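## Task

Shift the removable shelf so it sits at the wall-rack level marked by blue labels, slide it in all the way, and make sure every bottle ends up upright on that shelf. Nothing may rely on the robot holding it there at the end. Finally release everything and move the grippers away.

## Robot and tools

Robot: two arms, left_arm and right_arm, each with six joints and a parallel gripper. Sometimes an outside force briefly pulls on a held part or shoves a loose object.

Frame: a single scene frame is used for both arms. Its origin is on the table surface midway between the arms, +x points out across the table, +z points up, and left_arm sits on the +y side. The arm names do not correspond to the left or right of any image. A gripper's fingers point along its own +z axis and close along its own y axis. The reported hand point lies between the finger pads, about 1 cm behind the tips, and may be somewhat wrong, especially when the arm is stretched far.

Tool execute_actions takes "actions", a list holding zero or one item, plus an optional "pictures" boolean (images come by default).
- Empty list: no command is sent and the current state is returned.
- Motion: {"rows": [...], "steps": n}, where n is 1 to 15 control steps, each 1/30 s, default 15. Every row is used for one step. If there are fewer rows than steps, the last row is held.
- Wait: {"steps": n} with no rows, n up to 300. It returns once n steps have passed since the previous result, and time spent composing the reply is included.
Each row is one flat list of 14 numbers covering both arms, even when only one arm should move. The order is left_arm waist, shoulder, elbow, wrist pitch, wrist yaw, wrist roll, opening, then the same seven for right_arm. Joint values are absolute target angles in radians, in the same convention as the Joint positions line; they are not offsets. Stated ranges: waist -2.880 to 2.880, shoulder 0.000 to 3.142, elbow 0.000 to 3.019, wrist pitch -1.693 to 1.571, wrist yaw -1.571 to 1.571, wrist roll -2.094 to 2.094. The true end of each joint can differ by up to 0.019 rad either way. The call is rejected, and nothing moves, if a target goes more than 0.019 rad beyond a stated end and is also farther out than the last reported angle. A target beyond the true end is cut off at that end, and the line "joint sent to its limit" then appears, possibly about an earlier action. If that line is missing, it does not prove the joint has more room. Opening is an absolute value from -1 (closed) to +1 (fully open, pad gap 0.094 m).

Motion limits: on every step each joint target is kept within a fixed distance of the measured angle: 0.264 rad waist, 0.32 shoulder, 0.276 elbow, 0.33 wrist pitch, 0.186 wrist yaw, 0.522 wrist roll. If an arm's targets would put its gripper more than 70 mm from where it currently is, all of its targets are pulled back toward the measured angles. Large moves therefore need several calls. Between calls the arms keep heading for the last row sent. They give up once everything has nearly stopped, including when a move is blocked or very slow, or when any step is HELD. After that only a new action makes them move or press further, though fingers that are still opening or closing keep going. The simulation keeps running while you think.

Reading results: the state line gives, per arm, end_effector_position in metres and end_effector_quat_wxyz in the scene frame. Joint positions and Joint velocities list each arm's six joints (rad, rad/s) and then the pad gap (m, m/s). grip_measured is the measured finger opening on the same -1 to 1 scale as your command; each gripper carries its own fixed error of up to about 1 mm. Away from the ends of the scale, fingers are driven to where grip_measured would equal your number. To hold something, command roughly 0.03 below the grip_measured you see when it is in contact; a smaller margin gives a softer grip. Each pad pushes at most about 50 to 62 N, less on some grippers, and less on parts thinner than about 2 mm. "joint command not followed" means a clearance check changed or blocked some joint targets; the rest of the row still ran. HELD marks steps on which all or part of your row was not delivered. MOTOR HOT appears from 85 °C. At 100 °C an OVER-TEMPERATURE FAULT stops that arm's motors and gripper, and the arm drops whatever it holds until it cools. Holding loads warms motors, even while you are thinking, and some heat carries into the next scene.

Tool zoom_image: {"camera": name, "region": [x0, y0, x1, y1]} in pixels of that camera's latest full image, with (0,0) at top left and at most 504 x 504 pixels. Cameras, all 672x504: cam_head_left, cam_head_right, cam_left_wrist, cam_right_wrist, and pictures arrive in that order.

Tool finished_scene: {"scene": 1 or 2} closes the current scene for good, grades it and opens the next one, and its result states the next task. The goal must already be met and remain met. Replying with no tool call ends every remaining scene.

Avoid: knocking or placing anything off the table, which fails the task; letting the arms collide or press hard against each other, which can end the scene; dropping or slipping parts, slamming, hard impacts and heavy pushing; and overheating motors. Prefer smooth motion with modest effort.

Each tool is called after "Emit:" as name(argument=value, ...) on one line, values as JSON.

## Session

Emit:
execute_actions(actions=[])

Scene clock: 0.00 s of 6000.00 s.
left_arm: end_effector_position=(+0.5622, +0.4183, +0.4952) grip_measured=+1.000 end_effector_quat_wxyz=(+0.704, -0.072, +0.702, +0.082) | right_arm: end_effector_position=(+0.5584, -0.2585, +0.4847) grip_measured=+1.000 end_effector_quat_wxyz=(+0.699, -0.021, +0.715, +0.012)
Joint positions: left_arm=[ 0.007  1.059  1.06   0.002 -0.014  0.013  0.094] | right_arm=[-0.002  1.053  1.046 -0.017  0.009 -0.011  0.094]
Joint velocities: left_arm=[-0.005 -0.015 -0.002  0.032 -0.022 -0.066  0.   ] | right_arm=[ 0.005 -0.034 -0.002  0.007 -0.051 -0.007  0.   ]

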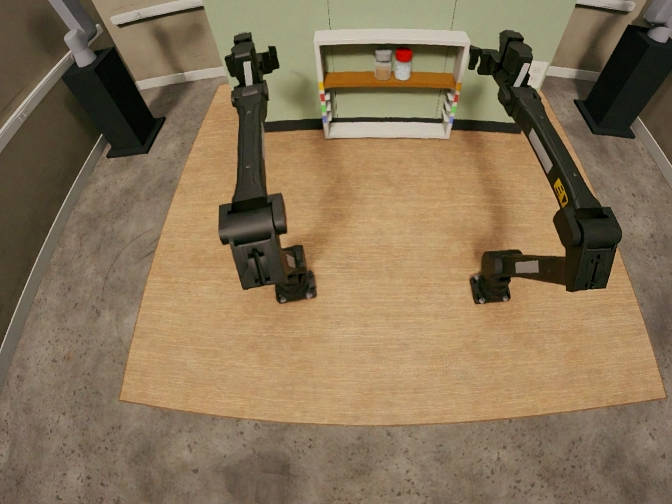

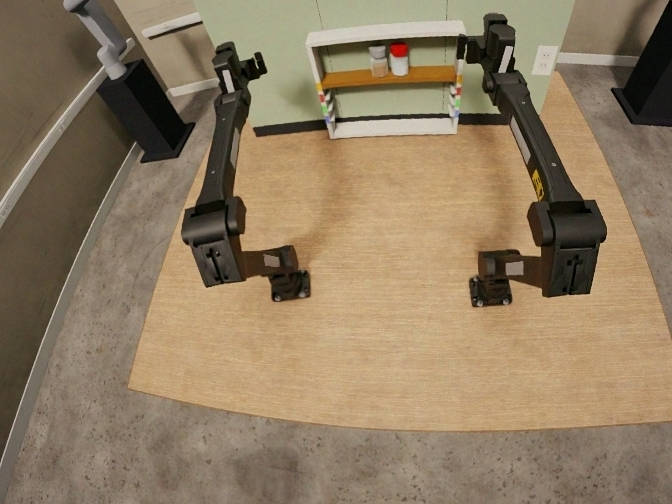

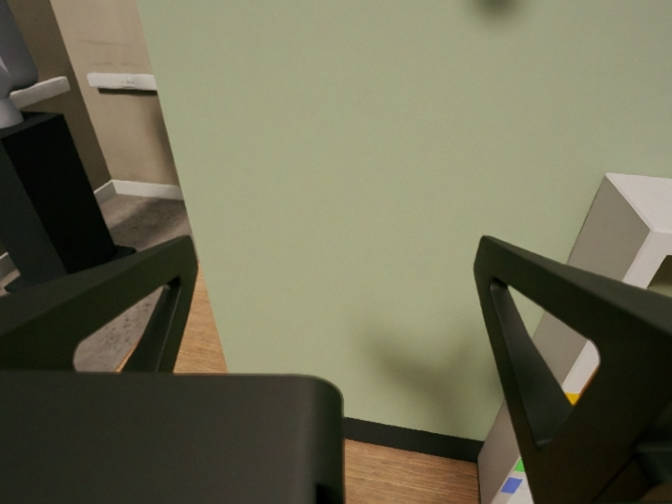

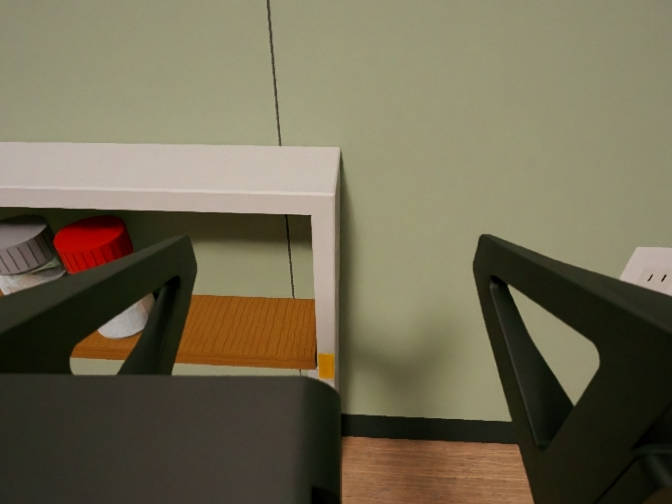

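Emit:
zoom_image(camera="cam_head_left", region=[300, 20, 480, 140])

Region (300, 20, 480, 140) of cam_head_left's 672x504 image, scaled by 2.800, with more detail than that image has.

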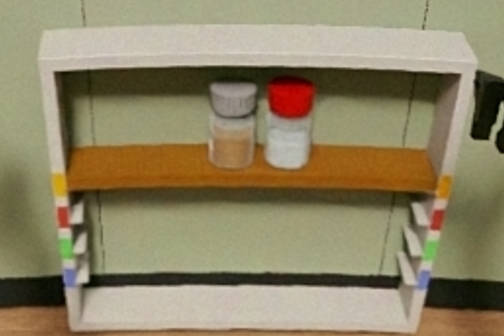

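Emit:
execute_actions(actions=[{"rows": [[0.004,1.061,1.058,0.005,-0.016,0.021,0.5,-0.001,1.055,1.045,-0.014,0.010,-0.019,0.5],[-0.001,1.064,1.055,0.012,-0.019,0.036,0.5,0.002,1.059,1.042,-0.007,0.013,-0.034,0.5],[-0.009,1.070,1.051,0.023,-0.024,0.059,0.5,0.005,1.064,1.037,0.003,0.017,-0.057,0.5],[-0.020,1.077,1.045,0.036,-0.030,0.090,0.5,0.010,1.072,1.032,0.016,0.023,-0.088,0.5],[-0.033,1.085,1.037,0.054,-0.038,0.128,0.5,0.016,1.081,1.024,0.032,0.030,-0.126,0.5],[-0.047,1.094,1.029,0.071,-0.046,0.167,0.5,0.022,1.091,1.017,0.048,0.037,-0.164,0.5],[-0.060,1.103,1.021,0.088,-0.054,0.205,0.5,0.028,1.100,1.010,0.065,0.044,-0.202,0.5],[-0.073,1.112,1.014,0.105,-0.062,0.244,0.5,0.035,1.109,1.003,0.081,0.051,-0.241,0.5],[-0.087,1.121,1.006,0.122,-0.069,0.282,0.5,0.041,1.119,0.995,0.097,0.058,-0.279,0.5],[-0.100,1.129,0.998,0.140,-0.077,0.321,0.5,0.047,1.128,0.988,0.113,0.065,-0.317,0.5],[-0.114,1.138,0.990,0.157,-0.085,0.359,0.5,0.053,1.137,0.981,0.130,0.072,-0.355,0.5],[-0.127,1.147,0.983,0.174,-0.093,0.398,0.5,0.059,1.147,0.974,0.146,0.079,-0.394,0.5],[-0.140,1.156,0.975,0.191,-0.101,0.436,0.5,0.065,1.156,0.967,0.162,0.086,-0.432,0.5],[-0.154,1.165,0.967,0.208,-0.109,0.475,0.5,0.071,1.166,0.959,0.179,0.093,-0.470,0.5],[-0.167,1.173,0.960,0.226,-0.117,0.513,0.5,0.077,1.175,0.952,0.195,0.100,-0.508,0.5]], "steps": 15}], pictures=false)

Emit:
execute_actions(actions=[{"rows": [[-0.180,1.182,0.952,0.243,-0.125,0.551,0.5,0.083,1.184,0.945,0.211,0.107,-0.547,0.5],[-0.194,1.191,0.944,0.260,-0.133,0.590,0.5,0.089,1.194,0.938,0.228,0.114,-0.585,0.5],[-0.207,1.200,0.936,0.277,-0.141,0.628,0.5,0.095,1.203,0.931,0.244,0.121,-0.623,0.5],[-0.221,1.209,0.929,0.294,-0.149,0.667,0.5,0.101,1.213,0.923,0.260,0.128,-0.662,0.5],[-0.234,1.217,0.921,0.312,-0.157,0.705,0.5,0.108,1.222,0.916,0.277,0.135,-0.700,0.5],[-0.247,1.226,0.913,0.329,-0.165,0.744,0.5,0.114,1.231,0.909,0.293,0.142,-0.738,0.5],[-0.261,1.235,0.905,0.346,-0.173,0.782,0.5,0.120,1.241,0.902,0.309,0.149,-0.776,0.5],[-0.274,1.244,0.898,0.363,-0.180,0.821,0.5,0.126,1.250,0.894,0.326,0.156,-0.815,0.5],[-0.288,1.252,0.890,0.381,-0.188,0.859,0.5,0.132,1.260,0.887,0.342,0.163,-0.853,0.5],[-0.301,1.261,0.882,0.398,-0.196,0.898,0.5,0.138,1.269,0.880,0.358,0.170,-0.891,0.5],[-0.314,1.270,0.875,0.415,-0.204,0.936,0.5,0.144,1.278,0.873,0.374,0.177,-0.929,0.5],[-0.328,1.279,0.867,0.432,-0.212,0.975,0.5,0.150,1.288,0.866,0.391,0.184,-0.968,0.5],[-0.341,1.288,0.859,0.449,-0.220,1.013,0.5,0.156,1.297,0.858,0.407,0.191,-1.006,0.5],[-0.355,1.296,0.851,0.467,-0.228,1.052,0.5,0.162,1.306,0.851,0.423,0.198,-1.044,0.5],[-0.368,1.305,0.844,0.484,-0.236,1.090,0.5,0.168,1.316,0.844,0.440,0.205,-1.083,0.5]], "steps": 15}], pictures=false)

Emit:
execute_actions(actions=[{"rows": [[-0.381,1.314,0.836,0.501,-0.244,1.128,0.5,0.175,1.325,0.837,0.456,0.212,-1.121,0.5],[-0.395,1.323,0.828,0.518,-0.252,1.167,0.5,0.181,1.335,0.830,0.472,0.219,-1.159,0.5],[-0.408,1.332,0.820,0.535,-0.260,1.205,0.5,0.187,1.344,0.822,0.489,0.226,-1.197,0.5],[-0.421,1.340,0.813,0.553,-0.268,1.244,0.5,0.193,1.353,0.815,0.505,0.233,-1.236,0.5],[-0.435,1.349,0.805,0.570,-0.276,1.282,0.5,0.199,1.363,0.808,0.521,0.240,-1.274,0.5],[-0.448,1.358,0.797,0.587,-0.284,1.321,0.5,0.205,1.372,0.801,0.538,0.248,-1.312,0.5],[-0.462,1.367,0.790,0.604,-0.291,1.359,0.5,0.211,1.382,0.793,0.554,0.255,-1.350,0.5],[-0.475,1.376,0.782,0.621,-0.299,1.398,0.5,0.217,1.391,0.786,0.570,0.262,-1.389,0.5],[-0.488,1.384,0.774,0.639,-0.307,1.436,0.5,0.223,1.400,0.779,0.586,0.269,-1.427,0.5],[-0.502,1.393,0.766,0.656,-0.315,1.475,0.5,0.229,1.410,0.772,0.603,0.276,-1.465,0.5],[-0.515,1.402,0.759,0.673,-0.323,1.513,0.5,0.235,1.419,0.765,0.619,0.283,-1.503,0.5],[-0.526,1.409,0.752,0.687,-0.329,1.544,0.5,0.240,1.427,0.759,0.632,0.288,-1.534,0.5],[-0.534,1.414,0.748,0.697,-0.334,1.567,0.5,0.244,1.432,0.755,0.642,0.292,-1.557,0.5],[-0.539,1.418,0.745,0.704,-0.337,1.582,0.5,0.246,1.436,0.752,0.648,0.295,-1.572,0.5],[-0.542,1.4196,0.7432,0.7074,-0.339,1.59,0.5,0.2476,1.4379,0.7502,0.6517,0.2966,-1.58,0.5]], "steps": 15}], pictures=false)

Emit:
execute_actions(actions=[{"steps": 15}])

Scene clock: 81.77 s of 6000.00 s.
left_arm: end_effector_position=(+0.5946, +0.3601, +0.4390) grip_measured=+0.503 end_effector_quat_wxyz=(+0.685, +0.063, +0.704, +0.178) | right_arm: end_effector_position=(+0.5840, -0.2381, +0.4425) grip_measured=+0.502 end_effector_quat_wxyz=(+0.696, -0.131, +0.697, -0.113)
Joint positions: left_arm=[-0.139  1.139  0.971  0.169 -0.106  0.344  0.071] | right_arm=[ 0.058  1.14   0.985  0.147  0.09  -0.346  0.071]
Joint velocities: left_arm=[-0.415  0.317 -0.276  0.52  -0.212  1.106 -0.001] | right_arm=[ 0.171  0.376 -0.276  0.437  0.183 -1.033 -0.001]
Steps of this call (steps 1 to 90: nothing new was sent; then 78.27 s passed at rest; steps 91 to 105: all 15 steps of this action). Readings (joint positions):
91: left_arm=[0.007 1.059 1.059 0.002 -0.014 0.013] | right_arm=[-0.002 1.053 1.046 -0.017 0.009 -0.011]
92: left_arm=[0.007 1.059 1.058 0.002 -0.014 0.014] | right_arm=[-0.002 1.053 1.046 -0.017 0.009 -0.013]
94: left_arm=[0.004 1.059 1.053 0.004 -0.023 0.028] | right_arm=[-0.002 1.053 1.046 -0.013 0.015 -0.029]
98: left_arm=[-0.032 1.068 1.028 0.053 -0.053 0.112] | right_arm=[0.008 1.066 1.039 0.038 0.042 -0.115]
105: the state above

Scene clock: 82.27 s of 6000.00 s.
left_arm: end_effector_position=(+0.6153, +0.2684, +0.3614) grip_measured=+0.503 end_effector_quat_wxyz=(+0.625, +0.282, +0.644, +0.339) | right_arm: end_effector_position=(+0.6048, -0.2015, +0.3591) grip_measured=+0.502 end_effector_quat_wxyz=(+0.632, -0.317, +0.637, -0.306)
Joint positions: left_arm=[-0.338  1.269  0.855  0.426 -0.225  0.911  0.071] | right_arm=[ 0.148  1.28   0.876  0.391  0.195 -0.911  0.071]
Joint velocities: left_arm=[-0.415  0.239 -0.217  0.51  -0.256  1.077 -0.   ] | right_arm=[ 0.171  0.278 -0.208  0.481  0.11  -1.077  0.   ]
Steps of this call (steps 1 to 15: all 15 steps of this action). Readings (joint positions):
1: left_arm=[-0.152 1.150 0.962 0.185 -0.114 0.380] | right_arm=[0.064 1.152 0.977 0.163 0.097 -0.382]
2: left_arm=[-0.165 1.161 0.953 0.201 -0.122 0.417] | right_arm=[0.070 1.164 0.968 0.178 0.104 -0.419]
4: left_arm=[-0.191 1.180 0.936 0.234 -0.138 0.492] | right_arm=[0.082 1.187 0.952 0.209 0.118 -0.493]
8: left_arm=[-0.243 1.214 0.905 0.303 -0.170 0.643] | right_arm=[0.105 1.222 0.923 0.274 0.146 -0.644]
15: the state above

Scene clock: 82.77 s of 6000.00 s.
left_arm: end_effector_position=(+0.6003, +0.1779, +0.2848) grip_measured=+0.503 end_effector_quat_wxyz=(+0.530, +0.470, +0.523, +0.474) | right_arm: end_effector_position=(+0.6021, -0.1663, +0.2770) grip_measured=+0.502 end_effector_quat_wxyz=(+0.518, -0.482, +0.531, -0.466)
Joint positions: left_arm=[-0.532  1.399  0.743  0.666 -0.331  1.466  0.071] | right_arm=[ 0.237  1.418  0.77   0.618  0.291 -1.462  0.071]
Joint velocities: left_arm=[-0.249  0.161 -0.129  0.227 -0.066  0.813 -0.   ] | right_arm=[ 0.093  0.181 -0.139  0.208  0.007 -0.828 -0.   ]
Steps of this call (steps 1 to 15: all 15 steps of this action). Readings (joint positions):
1: left_arm=[-0.351 1.278 0.848 0.443 -0.233 0.950] | right_arm=[0.154 1.289 0.869 0.407 0.202 -0.949]
2: left_arm=[-0.365 1.287 0.840 0.460 -0.241 0.988] | right_arm=[0.160 1.299 0.862 0.424 0.209 -0.987]
4: left_arm=[-0.391 1.306 0.824 0.494 -0.257 1.065] | right_arm=[0.173 1.318 0.847 0.456 0.223 -1.064]
8: left_arm=[-0.444 1.342 0.792 0.562 -0.288 1.219] | right_arm=[0.197 1.358 0.816 0.520 0.252 -1.217]
15: the state above

Scene clock: 83.27 s of 6000.00 s.
left_arm: end_effector_position=(+0.5981, +0.1717, +0.2789) grip_measured=+0.503 end_effector_quat_wxyz=(+0.506, +0.500, +0.495, +0.499) | right_arm: end_effector_position=(+0.6012, -0.1628, +0.2708) grip_measured=+0.502 end_effector_quat_wxyz=(+0.493, -0.511, +0.504, -0.492)
Joint positions: left_arm=[-0.545  1.409  0.735  0.683 -0.336  1.572  0.071] | right_arm=[ 0.243  1.43   0.762  0.635  0.293 -1.568  0.071]
Joint velocities: left_arm=[-0.015 -0.015  0.007 -0.002  0.007  0.066  0.   ] | right_arm=[-0.024 -0.005  0.007 -0.002 -0.007  0.037 -0.   ]
Steps of this call (steps 1 to 15: the robot went on to your last target). Readings (joint positions):
1: left_arm=[-0.538 1.403 0.739 0.672 -0.333 1.488] | right_arm=[0.240 1.424 0.767 0.624 0.292 -1.484]
2: left_arm=[-0.543 1.407 0.737 0.675 -0.333 1.506] | right_arm=[0.242 1.427 0.764 0.626 0.292 -1.502]
4: left_arm=[-0.545 1.409 0.735 0.678 -0.334 1.531] | right_arm=[0.243 1.430 0.762 0.629 0.292 -1.527]
8: left_arm=[-0.545 1.409 0.735 0.683 -0.336 1.557] | right_arm=[0.243 1.430 0.762 0.635 0.293 -1.553]
15: the state above

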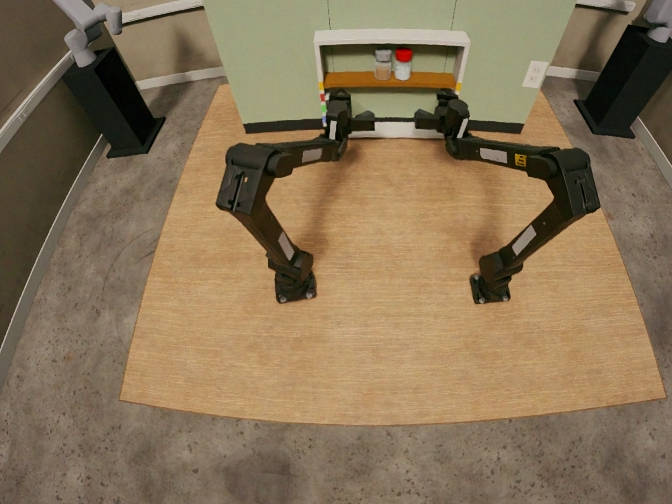

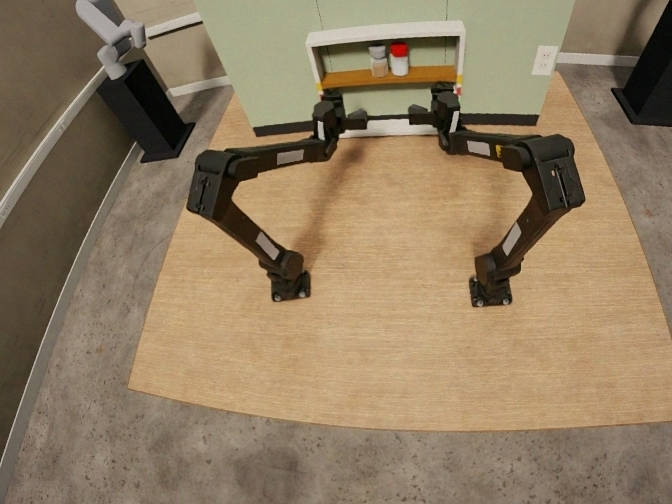

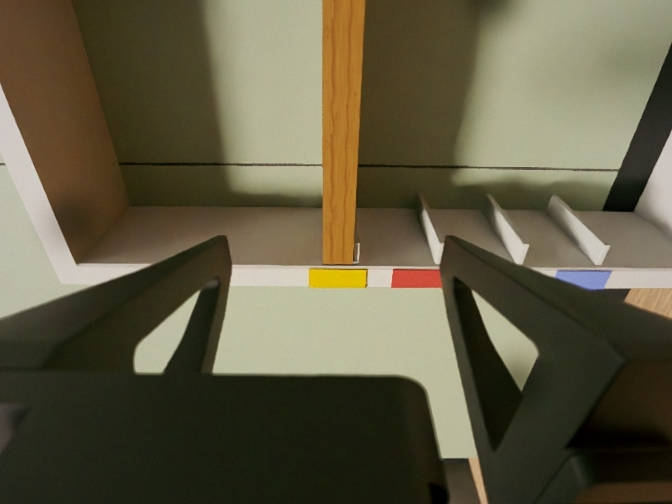

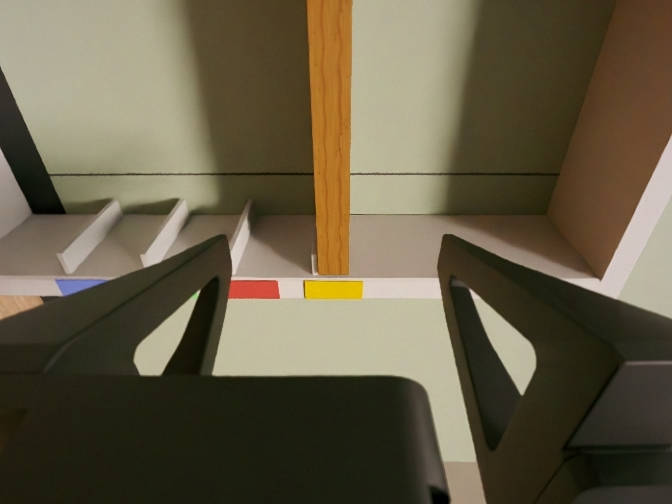

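Emit:
execute_actions(actions=[{"rows": [[-0.5403,1.4231,0.7571,0.6946,-0.337,1.59,0.5,0.2434,1.4426,0.7701,0.6425,0.2944,-1.58,0.5],[-0.5387,1.4265,0.7711,0.6818,-0.335,1.59,0.5,0.2392,1.4473,0.7901,0.6332,0.2922,-1.58,0.5],[-0.537,1.430,0.785,0.669,-0.333,1.59,0.5,0.235,1.452,0.810,0.624,0.290,-1.58,0.5],[-0.5364,1.4320,0.7873,0.6688,-0.3325,1.59,0.5,0.2344,1.4539,0.8123,0.6237,0.2895,-1.58,0.5],[-0.5353,1.4359,0.7919,0.6683,-0.3316,1.59,0.5,0.2333,1.4578,0.8169,0.6232,0.2884,-1.58,0.5],[-0.5336,1.4418,0.7988,0.6676,-0.3301,1.59,0.5,0.2317,1.4635,0.8237,0.6225,0.2869,-1.58,0.5],[-0.5314,1.4497,0.8079,0.6667,-0.3282,1.59,0.5,0.2295,1.4712,0.8328,0.6215,0.2848,-1.58,0.5],[-0.5292,1.4576,0.8171,0.6658,-0.3262,1.59,0.5,0.2273,1.4789,0.8420,0.6204,0.2827,-1.58,0.5],[-0.5269,1.4655,0.8263,0.6648,-0.3243,1.59,0.5,0.2251,1.4866,0.8511,0.6194,0.2806,-1.58,0.5],[-0.5247,1.4734,0.8355,0.6639,-0.3224,1.59,0.5,0.2229,1.4942,0.8603,0.6184,0.2785,-1.58,0.5],[-0.5224,1.4813,0.8446,0.6630,-0.3204,1.59,0.5,0.2206,1.5019,0.8694,0.6174,0.2764,-1.58,0.5],[-0.5202,1.4892,0.8538,0.6621,-0.3185,1.59,0.5,0.2184,1.5096,0.8785,0.6164,0.2743,-1.58,0.5],[-0.5180,1.4971,0.8630,0.6611,-0.3166,1.59,0.5,0.2162,1.5173,0.8877,0.6154,0.2722,-1.58,0.5],[-0.5157,1.5049,0.8722,0.6602,-0.3146,1.59,0.5,0.2140,1.5249,0.8968,0.6143,0.2701,-1.58,0.5],[-0.5135,1.5128,0.8813,0.6593,-0.3127,1.59,0.5,0.2118,1.5326,0.9060,0.6133,0.2680,-1.58,0.5]], "steps": 15}], pictures=false)

Emit:
execute_actions(actions=[{"rows": [[-0.5113,1.5207,0.8905,0.6584,-0.3108,1.59,0.5,0.2096,1.5403,0.9151,0.6123,0.2659,-1.58,0.5],[-0.5090,1.5286,0.8997,0.6574,-0.3088,1.59,0.5,0.2074,1.5480,0.9242,0.6113,0.2638,-1.58,0.5],[-0.5068,1.5365,0.9089,0.6565,-0.3069,1.59,0.5,0.2052,1.5557,0.9334,0.6103,0.2617,-1.58,0.5],[-0.5045,1.5444,0.9180,0.6556,-0.3050,1.59,0.5,0.2030,1.5633,0.9425,0.6093,0.2596,-1.58,0.5],[-0.5023,1.5523,0.9272,0.6547,-0.3030,1.59,0.5,0.2008,1.5710,0.9517,0.6082,0.2575,-1.58,0.5],[-0.5001,1.5602,0.9364,0.6537,-0.3011,1.59,0.5,0.1986,1.5787,0.9608,0.6072,0.2554,-1.58,0.5],[-0.4978,1.5681,0.9456,0.6528,-0.2992,1.59,0.5,0.1964,1.5864,0.9699,0.6062,0.2533,-1.58,0.5],[-0.4956,1.5759,0.9547,0.6519,-0.2972,1.59,0.5,0.1942,1.5940,0.9791,0.6052,0.2512,-1.58,0.5],[-0.4933,1.5838,0.9639,0.6510,-0.2953,1.59,0.5,0.1919,1.6017,0.9882,0.6042,0.2491,-1.58,0.5],[-0.4911,1.5917,0.9731,0.6500,-0.2934,1.59,0.5,0.1897,1.6094,0.9973,0.6032,0.2470,-1.58,0.5],[-0.4889,1.5996,0.9823,0.6491,-0.2914,1.59,0.5,0.1875,1.6171,1.0065,0.6021,0.2449,-1.58,0.5],[-0.4866,1.6075,0.9914,0.6482,-0.2895,1.59,0.5,0.1853,1.6248,1.0156,0.6011,0.2428,-1.58,0.5],[-0.4844,1.6154,1.0006,0.6473,-0.2876,1.59,0.5,0.1831,1.6324,1.0248,0.6001,0.2407,-1.58,0.5],[-0.4821,1.6233,1.0098,0.6463,-0.2856,1.59,0.5,0.1809,1.6401,1.0339,0.5991,0.2386,-1.58,0.5],[-0.4799,1.6312,1.0190,0.6454,-0.2837,1.59,0.5,0.1787,1.6478,1.0430,0.5981,0.2365,-1.58,0.5]], "steps": 15}], pictures=false)

Emit:
execute_actions(actions=[{"rows": [[-0.4777,1.6391,1.0281,0.6445,-0.2818,1.59,0.5,0.1765,1.6555,1.0522,0.5970,0.2344,-1.58,0.5],[-0.4754,1.6469,1.0373,0.6436,-0.2798,1.59,0.5,0.1743,1.6631,1.0613,0.5960,0.2323,-1.58,0.5],[-0.4732,1.6548,1.0465,0.6426,-0.2779,1.59,0.5,0.1721,1.6708,1.0705,0.5950,0.2302,-1.58,0.5],[-0.4709,1.6627,1.0557,0.6417,-0.2760,1.59,0.5,0.1699,1.6785,1.0796,0.5940,0.2281,-1.58,0.5],[-0.4687,1.6706,1.0648,0.6408,-0.2740,1.59,0.5,0.1677,1.6862,1.0887,0.5930,0.2260,-1.58,0.5],[-0.4665,1.6785,1.0740,0.6399,-0.2721,1.59,0.5,0.1654,1.6939,1.0979,0.5920,0.2239,-1.58,0.5],[-0.4642,1.6864,1.0832,0.6389,-0.2702,1.59,0.5,0.1632,1.7015,1.1070,0.5909,0.2218,-1.58,0.5],[-0.4622,1.6935,1.0914,0.6381,-0.2684,1.59,0.5,0.1613,1.7084,1.1152,0.5900,0.2200,-1.58,0.5],[-0.4605,1.6994,1.0983,0.6374,-0.2670,1.59,0.5,0.1596,1.7142,1.1221,0.5893,0.2184,-1.58,0.5],[-0.4592,1.7041,1.1038,0.6369,-0.2658,1.59,0.5,0.1583,1.7188,1.1276,0.5887,0.2171,-1.58,0.5],[-0.4582,1.7077,1.1080,0.6364,-0.2650,1.59,0.5,0.1573,1.7223,1.1317,0.5882,0.2162,-1.58,0.5],[-0.4574,1.7105,1.1112,0.6361,-0.2643,1.59,0.5,0.1565,1.7250,1.1349,0.5878,0.2155,-1.58,0.5],[-0.4568,1.7124,1.1135,0.6359,-0.2638,1.59,0.5,0.1560,1.7269,1.1372,0.5876,0.2149,-1.58,0.5],[-0.4565,1.7136,1.1148,0.6357,-0.2635,1.59,0.5,0.1556,1.7280,1.1385,0.5874,0.2146,-1.58,0.5],[-0.4564,1.714,1.1153,0.6357,-0.2634,1.59,0.5,0.1555,1.7284,1.139,0.5874,0.2145,-1.58,0.5]], "steps": 15}], pictures=false)

Emit:
execute_actions(actions=[{"steps": 12}])

Scene clock: 167.00 s of 6000.00 s.
left_arm: end_effector_position=(+0.6285, +0.1694, +0.2810) grip_measured=+0.503 end_effector_quat_wxyz=(+0.505, +0.501, +0.495, +0.500) | right_arm: end_effector_position=(+0.6302, -0.1614, +0.2686) grip_measured=+0.502 end_effector_quat_wxyz=(+0.491, -0.514, +0.503, -0.491)
Joint positions: left_arm=[-0.526  1.479  0.816  0.673 -0.318  1.576  0.071] | right_arm=[ 0.226  1.501  0.837  0.626  0.274 -1.572  0.071]
Joint velocities: left_arm=[ 0.073  0.23   0.271 -0.027  0.007 -0.007 -0.   ] | right_arm=[-0.083  0.22   0.256 -0.042 -0.022 -0.037  0.   ]
Steps of this call (steps 1 to 15: the robot went on to your last target; steps 16 to 90: nothing new was sent; then 80.23 s passed at rest; steps 91 to 105: all 15 steps of this action). Readings (joint positions):
91: left_arm=[-0.545 1.409 0.735 0.683 -0.336 1.576] | right_arm=[0.243 1.430 0.762 0.635 0.293 -1.571]
92: left_arm=[-0.545 1.409 0.735 0.683 -0.336 1.576] | right_arm=[0.243 1.430 0.762 0.635 0.293 -1.571]
94: left_arm=[-0.545 1.409 0.735 0.682 -0.336 1.576] | right_arm=[0.243 1.430 0.762 0.635 0.293 -1.571]
98: left_arm=[-0.542 1.420 0.747 0.679 -0.331 1.576] | right_arm=[0.242 1.442 0.770 0.633 0.288 -1.571]
105: the state above

Scene clock: 167.50 s of 6000.00 s.
left_arm: end_effector_position=(+0.6798, +0.1700, +0.2824) grip_measured=+0.503 end_effector_quat_wxyz=(+0.505, +0.497, +0.495, +0.503) | right_arm: end_effector_position=(+0.6808, -0.1637, +0.2719) grip_measured=+0.502 end_effector_quat_wxyz=(+0.494, -0.510, +0.502, -0.493)
Joint positions: left_arm=[-0.492  1.595  0.952  0.659 -0.289  1.576  0.071] | right_arm=[ 0.193  1.612  0.974  0.612  0.242 -1.572  0.071]
Joint velocities: left_arm=[ 0.083  0.22   0.256 -0.042  0.022 -0.022 -0.001] | right_arm=[-0.073  0.22   0.232 -0.037 -0.051  0.007  0.001]
Steps of this call (steps 1 to 15: all 15 steps of this action). Readings (joint positions):
1: left_arm=[-0.523 1.487 0.825 0.672 -0.316 1.576] | right_arm=[0.224 1.508 0.847 0.625 0.272 -1.572]
2: left_arm=[-0.520 1.494 0.834 0.671 -0.314 1.576] | right_arm=[0.221 1.516 0.856 0.625 0.270 -1.572]
4: left_arm=[-0.516 1.509 0.852 0.669 -0.310 1.576] | right_arm=[0.216 1.530 0.874 0.623 0.265 -1.572]
8: left_arm=[-0.507 1.540 0.888 0.666 -0.303 1.576] | right_arm=[0.208 1.559 0.910 0.618 0.257 -1.572]
15: the state above

Scene clock: 168.00 s of 6000.00 s.
left_arm: end_effector_position=(+0.7214, +0.1743, +0.2777) grip_measured=+0.503 end_effector_quat_wxyz=(+0.504, +0.495, +0.496, +0.505) | right_arm: end_effector_position=(+0.7216, -0.1702, +0.2684) grip_measured=+0.502 end_effector_quat_wxyz=(+0.493, -0.508, +0.503, -0.495)
Joint positions: left_arm=[-0.463  1.692  1.063  0.647 -0.268  1.576  0.071] | right_arm=[ 0.164  1.706  1.084  0.599  0.219 -1.572  0.071]
Joint velocities: left_arm=[ 0.015  0.034  0.046  0.012 -0.051 -0.066  0.001] | right_arm=[-0.034  0.044  0.017 -0.002 -0.051  0.007 -0.   ]
Steps of this call (steps 1 to 15: all 15 steps of this action). Readings (joint positions):
1: left_arm=[-0.490 1.602 0.961 0.658 -0.288 1.576] | right_arm=[0.191 1.620 0.983 0.610 0.240 -1.572]
2: left_arm=[-0.487 1.610 0.971 0.657 -0.286 1.576] | right_arm=[0.188 1.627 0.992 0.609 0.238 -1.572]
4: left_arm=[-0.483 1.626 0.989 0.655 -0.282 1.576] | right_arm=[0.184 1.642 1.010 0.607 0.234 -1.572]
8: left_arm=[-0.474 1.657 1.025 0.652 -0.274 1.576] | right_arm=[0.175 1.673 1.047 0.603 0.226 -1.572]
15: the state above

Scene clock: 168.40 s of 6000.00 s.
left_arm: end_effector_position=(+0.7218, +0.1747, +0.2772) grip_measured=+0.503 end_effector_quat_wxyz=(+0.503, +0.495, +0.496, +0.505) | right_arm: end_effector_position=(+0.7220, -0.1706, +0.2676) grip_measured=+0.502 end_effector_quat_wxyz=(+0.493, -0.508, +0.504, -0.495)
Joint positions: left_arm=[-0.462  1.693  1.063  0.647 -0.267  1.576  0.071] | right_arm=[ 0.163  1.707  1.085  0.598  0.218 -1.572  0.071]
Joint velocities: left_arm=[ 0.005 -0.015 -0.002  0.017 -0.066 -0.051 -0.001] | right_arm=[-0.005 -0.015  0.027 -0.017 -0.007 -0.066 -0.001]
Steps of this call (steps 1 to 12: the robot went on to your last target). Readings (joint positions):
1: left_arm=[-0.462 1.692 1.063 0.647 -0.268 1.576] | right_arm=[0.163 1.707 1.085 0.599 0.219 -1.572]
2: left_arm=[-0.462 1.693 1.063 0.647 -0.268 1.576] | right_arm=[0.163 1.707 1.085 0.598 0.219 -1.572]
4: left_arm=[-0.462 1.693 1.063 0.647 -0.267 1.576] | right_arm=[0.163 1.707 1.085 0.598 0.218 -1.572]
8: left_arm=[-0.462 1.693 1.063 0.647 -0.267 1.576] | right_arm=[0.163 1.707 1.085 0.598 0.218 -1.572]
12: the state above

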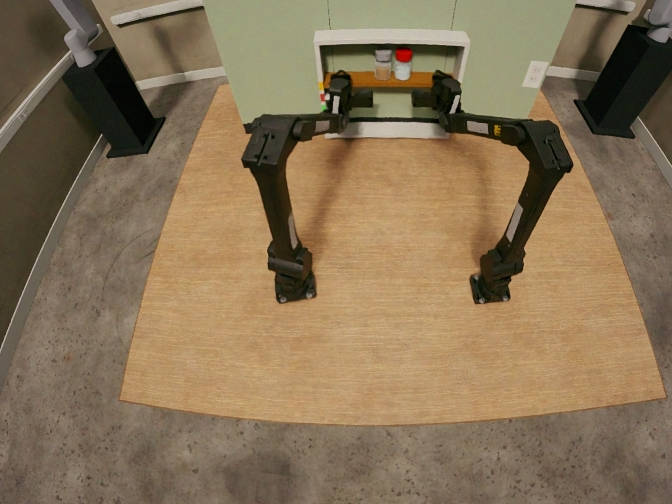

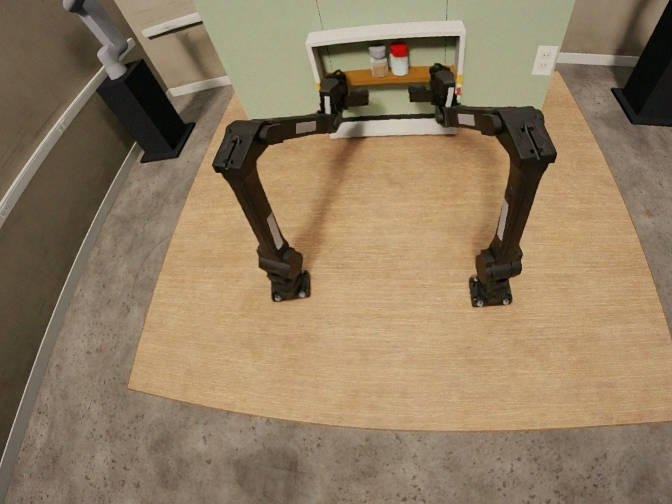

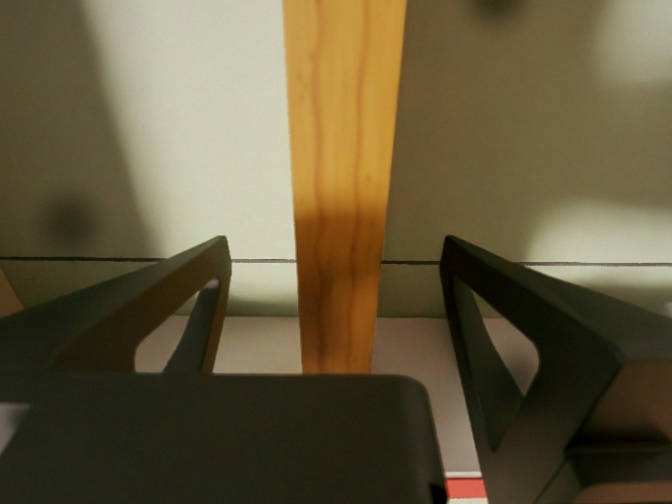

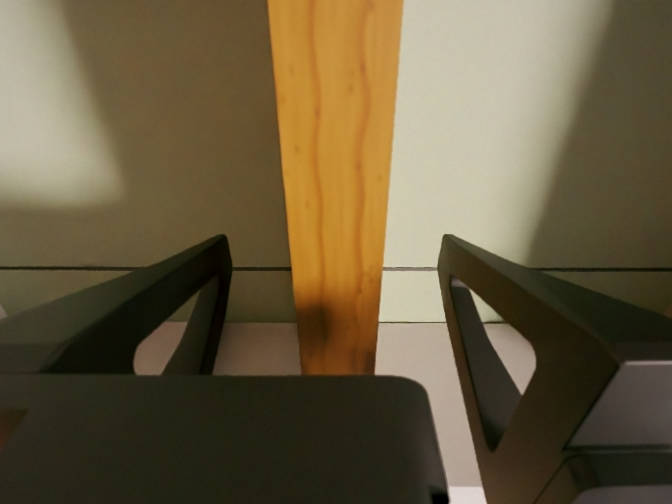

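Emit:
execute_actions(actions=[{"rows": [[-0.4564,1.714,1.1153,0.6357,-0.2634,1.593,0.3,0.1555,1.7284,1.139,0.5874,0.2145,-1.583,0.3],[-0.4564,1.714,1.1153,0.6357,-0.2634,1.596,0.1,0.1555,1.7284,1.139,0.5874,0.2145,-1.586,0.1],[-0.4564,1.714,1.1153,0.6357,-0.2634,1.599,-0.1,0.1555,1.7284,1.139,0.5874,0.2145,-1.589,-0.1],[-0.4564,1.714,1.1153,0.6357,-0.2634,1.599,-0.3,0.1555,1.7284,1.139,0.5874,0.2145,-1.589,-0.3],[-0.4564,1.714,1.1153,0.6357,-0.2634,1.599,-0.45,0.1555,1.7284,1.139,0.5874,0.2145,-1.589,-0.45],[-0.4564,1.714,1.1153,0.6357,-0.2634,1.599,-0.5,0.1555,1.7284,1.139,0.5874,0.2145,-1.589,-0.5],[-0.4564,1.714,1.1153,0.6357,-0.2634,1.599,-0.53,0.1555,1.7284,1.139,0.5874,0.2145,-1.589,-0.53],[-0.4564,1.714,1.1153,0.6357,-0.2634,1.599,-0.55,0.1555,1.7284,1.139,0.5874,0.2145,-1.589,-0.55],[-0.4564,1.714,1.1153,0.6357,-0.2634,1.599,-0.57,0.1555,1.7284,1.139,0.5874,0.2145,-1.589,-0.57],[-0.4564,1.714,1.1153,0.6357,-0.2634,1.599,-0.585,0.1555,1.7284,1.139,0.5874,0.2145,-1.589,-0.585],[-0.4564,1.714,1.1153,0.6357,-0.2634,1.599,-0.6,0.1555,1.7284,1.139,0.5874,0.2145,-1.589,-0.6],[-0.4564,1.714,1.1153,0.6357,-0.2634,1.599,-0.615,0.1555,1.7284,1.139,0.5874,0.2145,-1.589,-0.615],[-0.4564,1.714,1.1153,0.6357,-0.2634,1.599,-0.63,0.1555,1.7284,1.139,0.5874,0.2145,-1.589,-0.63],[-0.4564,1.714,1.1153,0.6357,-0.2634,1.599,-0.645,0.1555,1.7284,1.139,0.5874,0.2145,-1.589,-0.645],[-0.4564,1.714,1.1153,0.6357,-0.2634,1.599,-0.66,0.1555,1.7284,1.139,0.5874,0.2145,-1.589,-0.655]], "steps": 15}], pictures=false)

Emit:
execute_actions(actions=[{"steps": 10}])

Scene clock: 184.70 s of 6000.00 s.
left_arm: end_effector_position=(+0.7218, +0.1746, +0.2770) grip_measured=-0.638 end_effector_quat_wxyz=(+0.501, +0.498, +0.494, +0.507) | right_arm: end_effector_position=(+0.7224, -0.1704, +0.2686) grip_measured=-0.624 end_effector_quat_wxyz=(+0.491, -0.510, +0.501, -0.497)
Joint positions: left_arm=[-0.462  1.693  1.063  0.646 -0.267  1.584  0.017] | right_arm=[ 0.163  1.707  1.087  0.598  0.218 -1.58   0.018]
Joint velocities: left_arm=[-0.015 -0.005 -0.002 -0.012 -0.022 -0.066 -0.007] | right_arm=[-0.015  0.005  0.002  0.002  0.007  0.066  0.   ]
Steps of this call (steps 1 to 15: the robot went on to your last target; steps 16 to 90: nothing new was sent; then 12.80 s passed at rest; steps 91 to 105: all 15 steps of this action). Readings (joint positions):
91: left_arm=[-0.462 1.693 1.063 0.647 -0.267 1.576] | right_arm=[0.163 1.707 1.085 0.598 0.218 -1.572]
92: left_arm=[-0.462 1.693 1.063 0.647 -0.267 1.577] | right_arm=[0.163 1.707 1.085 0.598 0.218 -1.573]
94: left_arm=[-0.462 1.693 1.063 0.647 -0.267 1.580] | right_arm=[0.163 1.707 1.085 0.598 0.218 -1.576]
98: left_arm=[-0.462 1.693 1.063 0.647 -0.267 1.583] | right_arm=[0.163 1.707 1.085 0.598 0.218 -1.578]
105: the state above

Scene clock: 185.03 s of 6000.00 s.
left_arm: end_effector_position=(+0.7218, +0.1746, +0.2770) grip_measured=-0.639 end_effector_quat_wxyz=(+0.501, +0.498, +0.494, +0.507) | right_arm: end_effector_position=(+0.7224, -0.1704, +0.2686) grip_measured=-0.624 end_effector_quat_wxyz=(+0.491, -0.510, +0.501, -0.497)
Joint positions: left_arm=[-0.462  1.693  1.063  0.646 -0.267  1.584  0.017] | right_arm=[ 0.163  1.707  1.087  0.598  0.218 -1.58   0.018]
Joint velocities: left_arm=[ 0.005 -0.024 -0.012 -0.012 -0.022 -0.022 -0.   ] | right_arm=[-0.005 -0.015 -0.007  0.002  0.022 -0.022 -0.   ]
Steps of this call (steps 1 to 10: the robot went on to your last target). Readings (joint positions):
1: left_arm=[-0.462 1.693 1.063 0.646 -0.267 1.584] | right_arm=[0.163 1.707 1.087 0.598 0.218 -1.580]
2: left_arm=[-0.462 1.693 1.063 0.646 -0.267 1.584] | right_arm=[0.163 1.707 1.087 0.598 0.218 -1.580]
4: left_arm=[-0.462 1.693 1.063 0.646 -0.267 1.584] | right_arm=[0.163 1.707 1.087 0.598 0.218 -1.580]
8: left_arm=[-0.462 1.693 1.063 0.646 -0.267 1.584] | right_arm=[0.163 1.707 1.087 0.598 0.218 -1.580]
10: the state above

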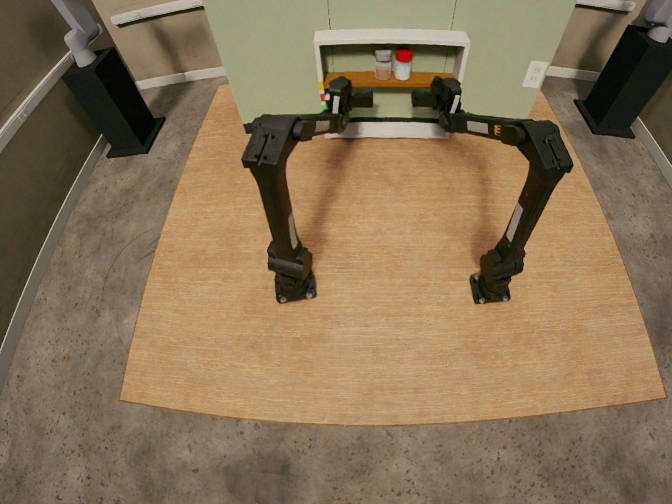

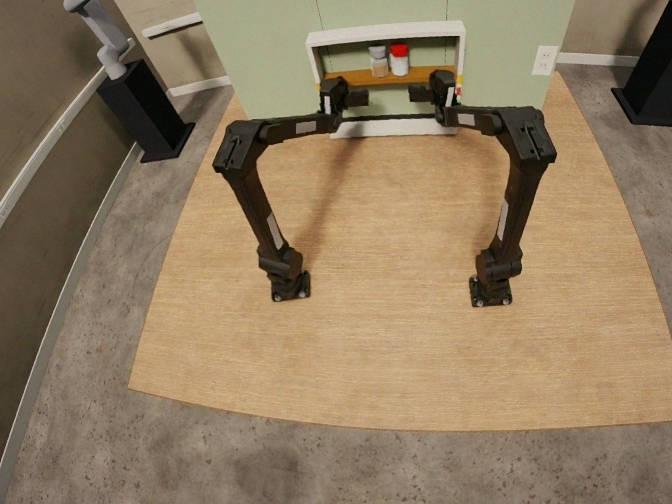

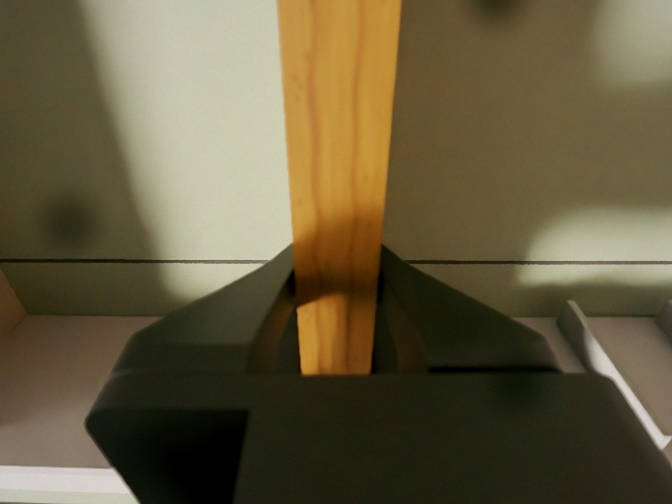

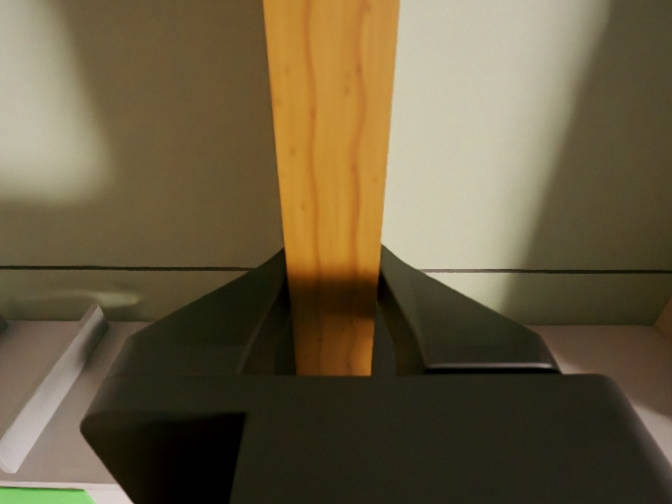

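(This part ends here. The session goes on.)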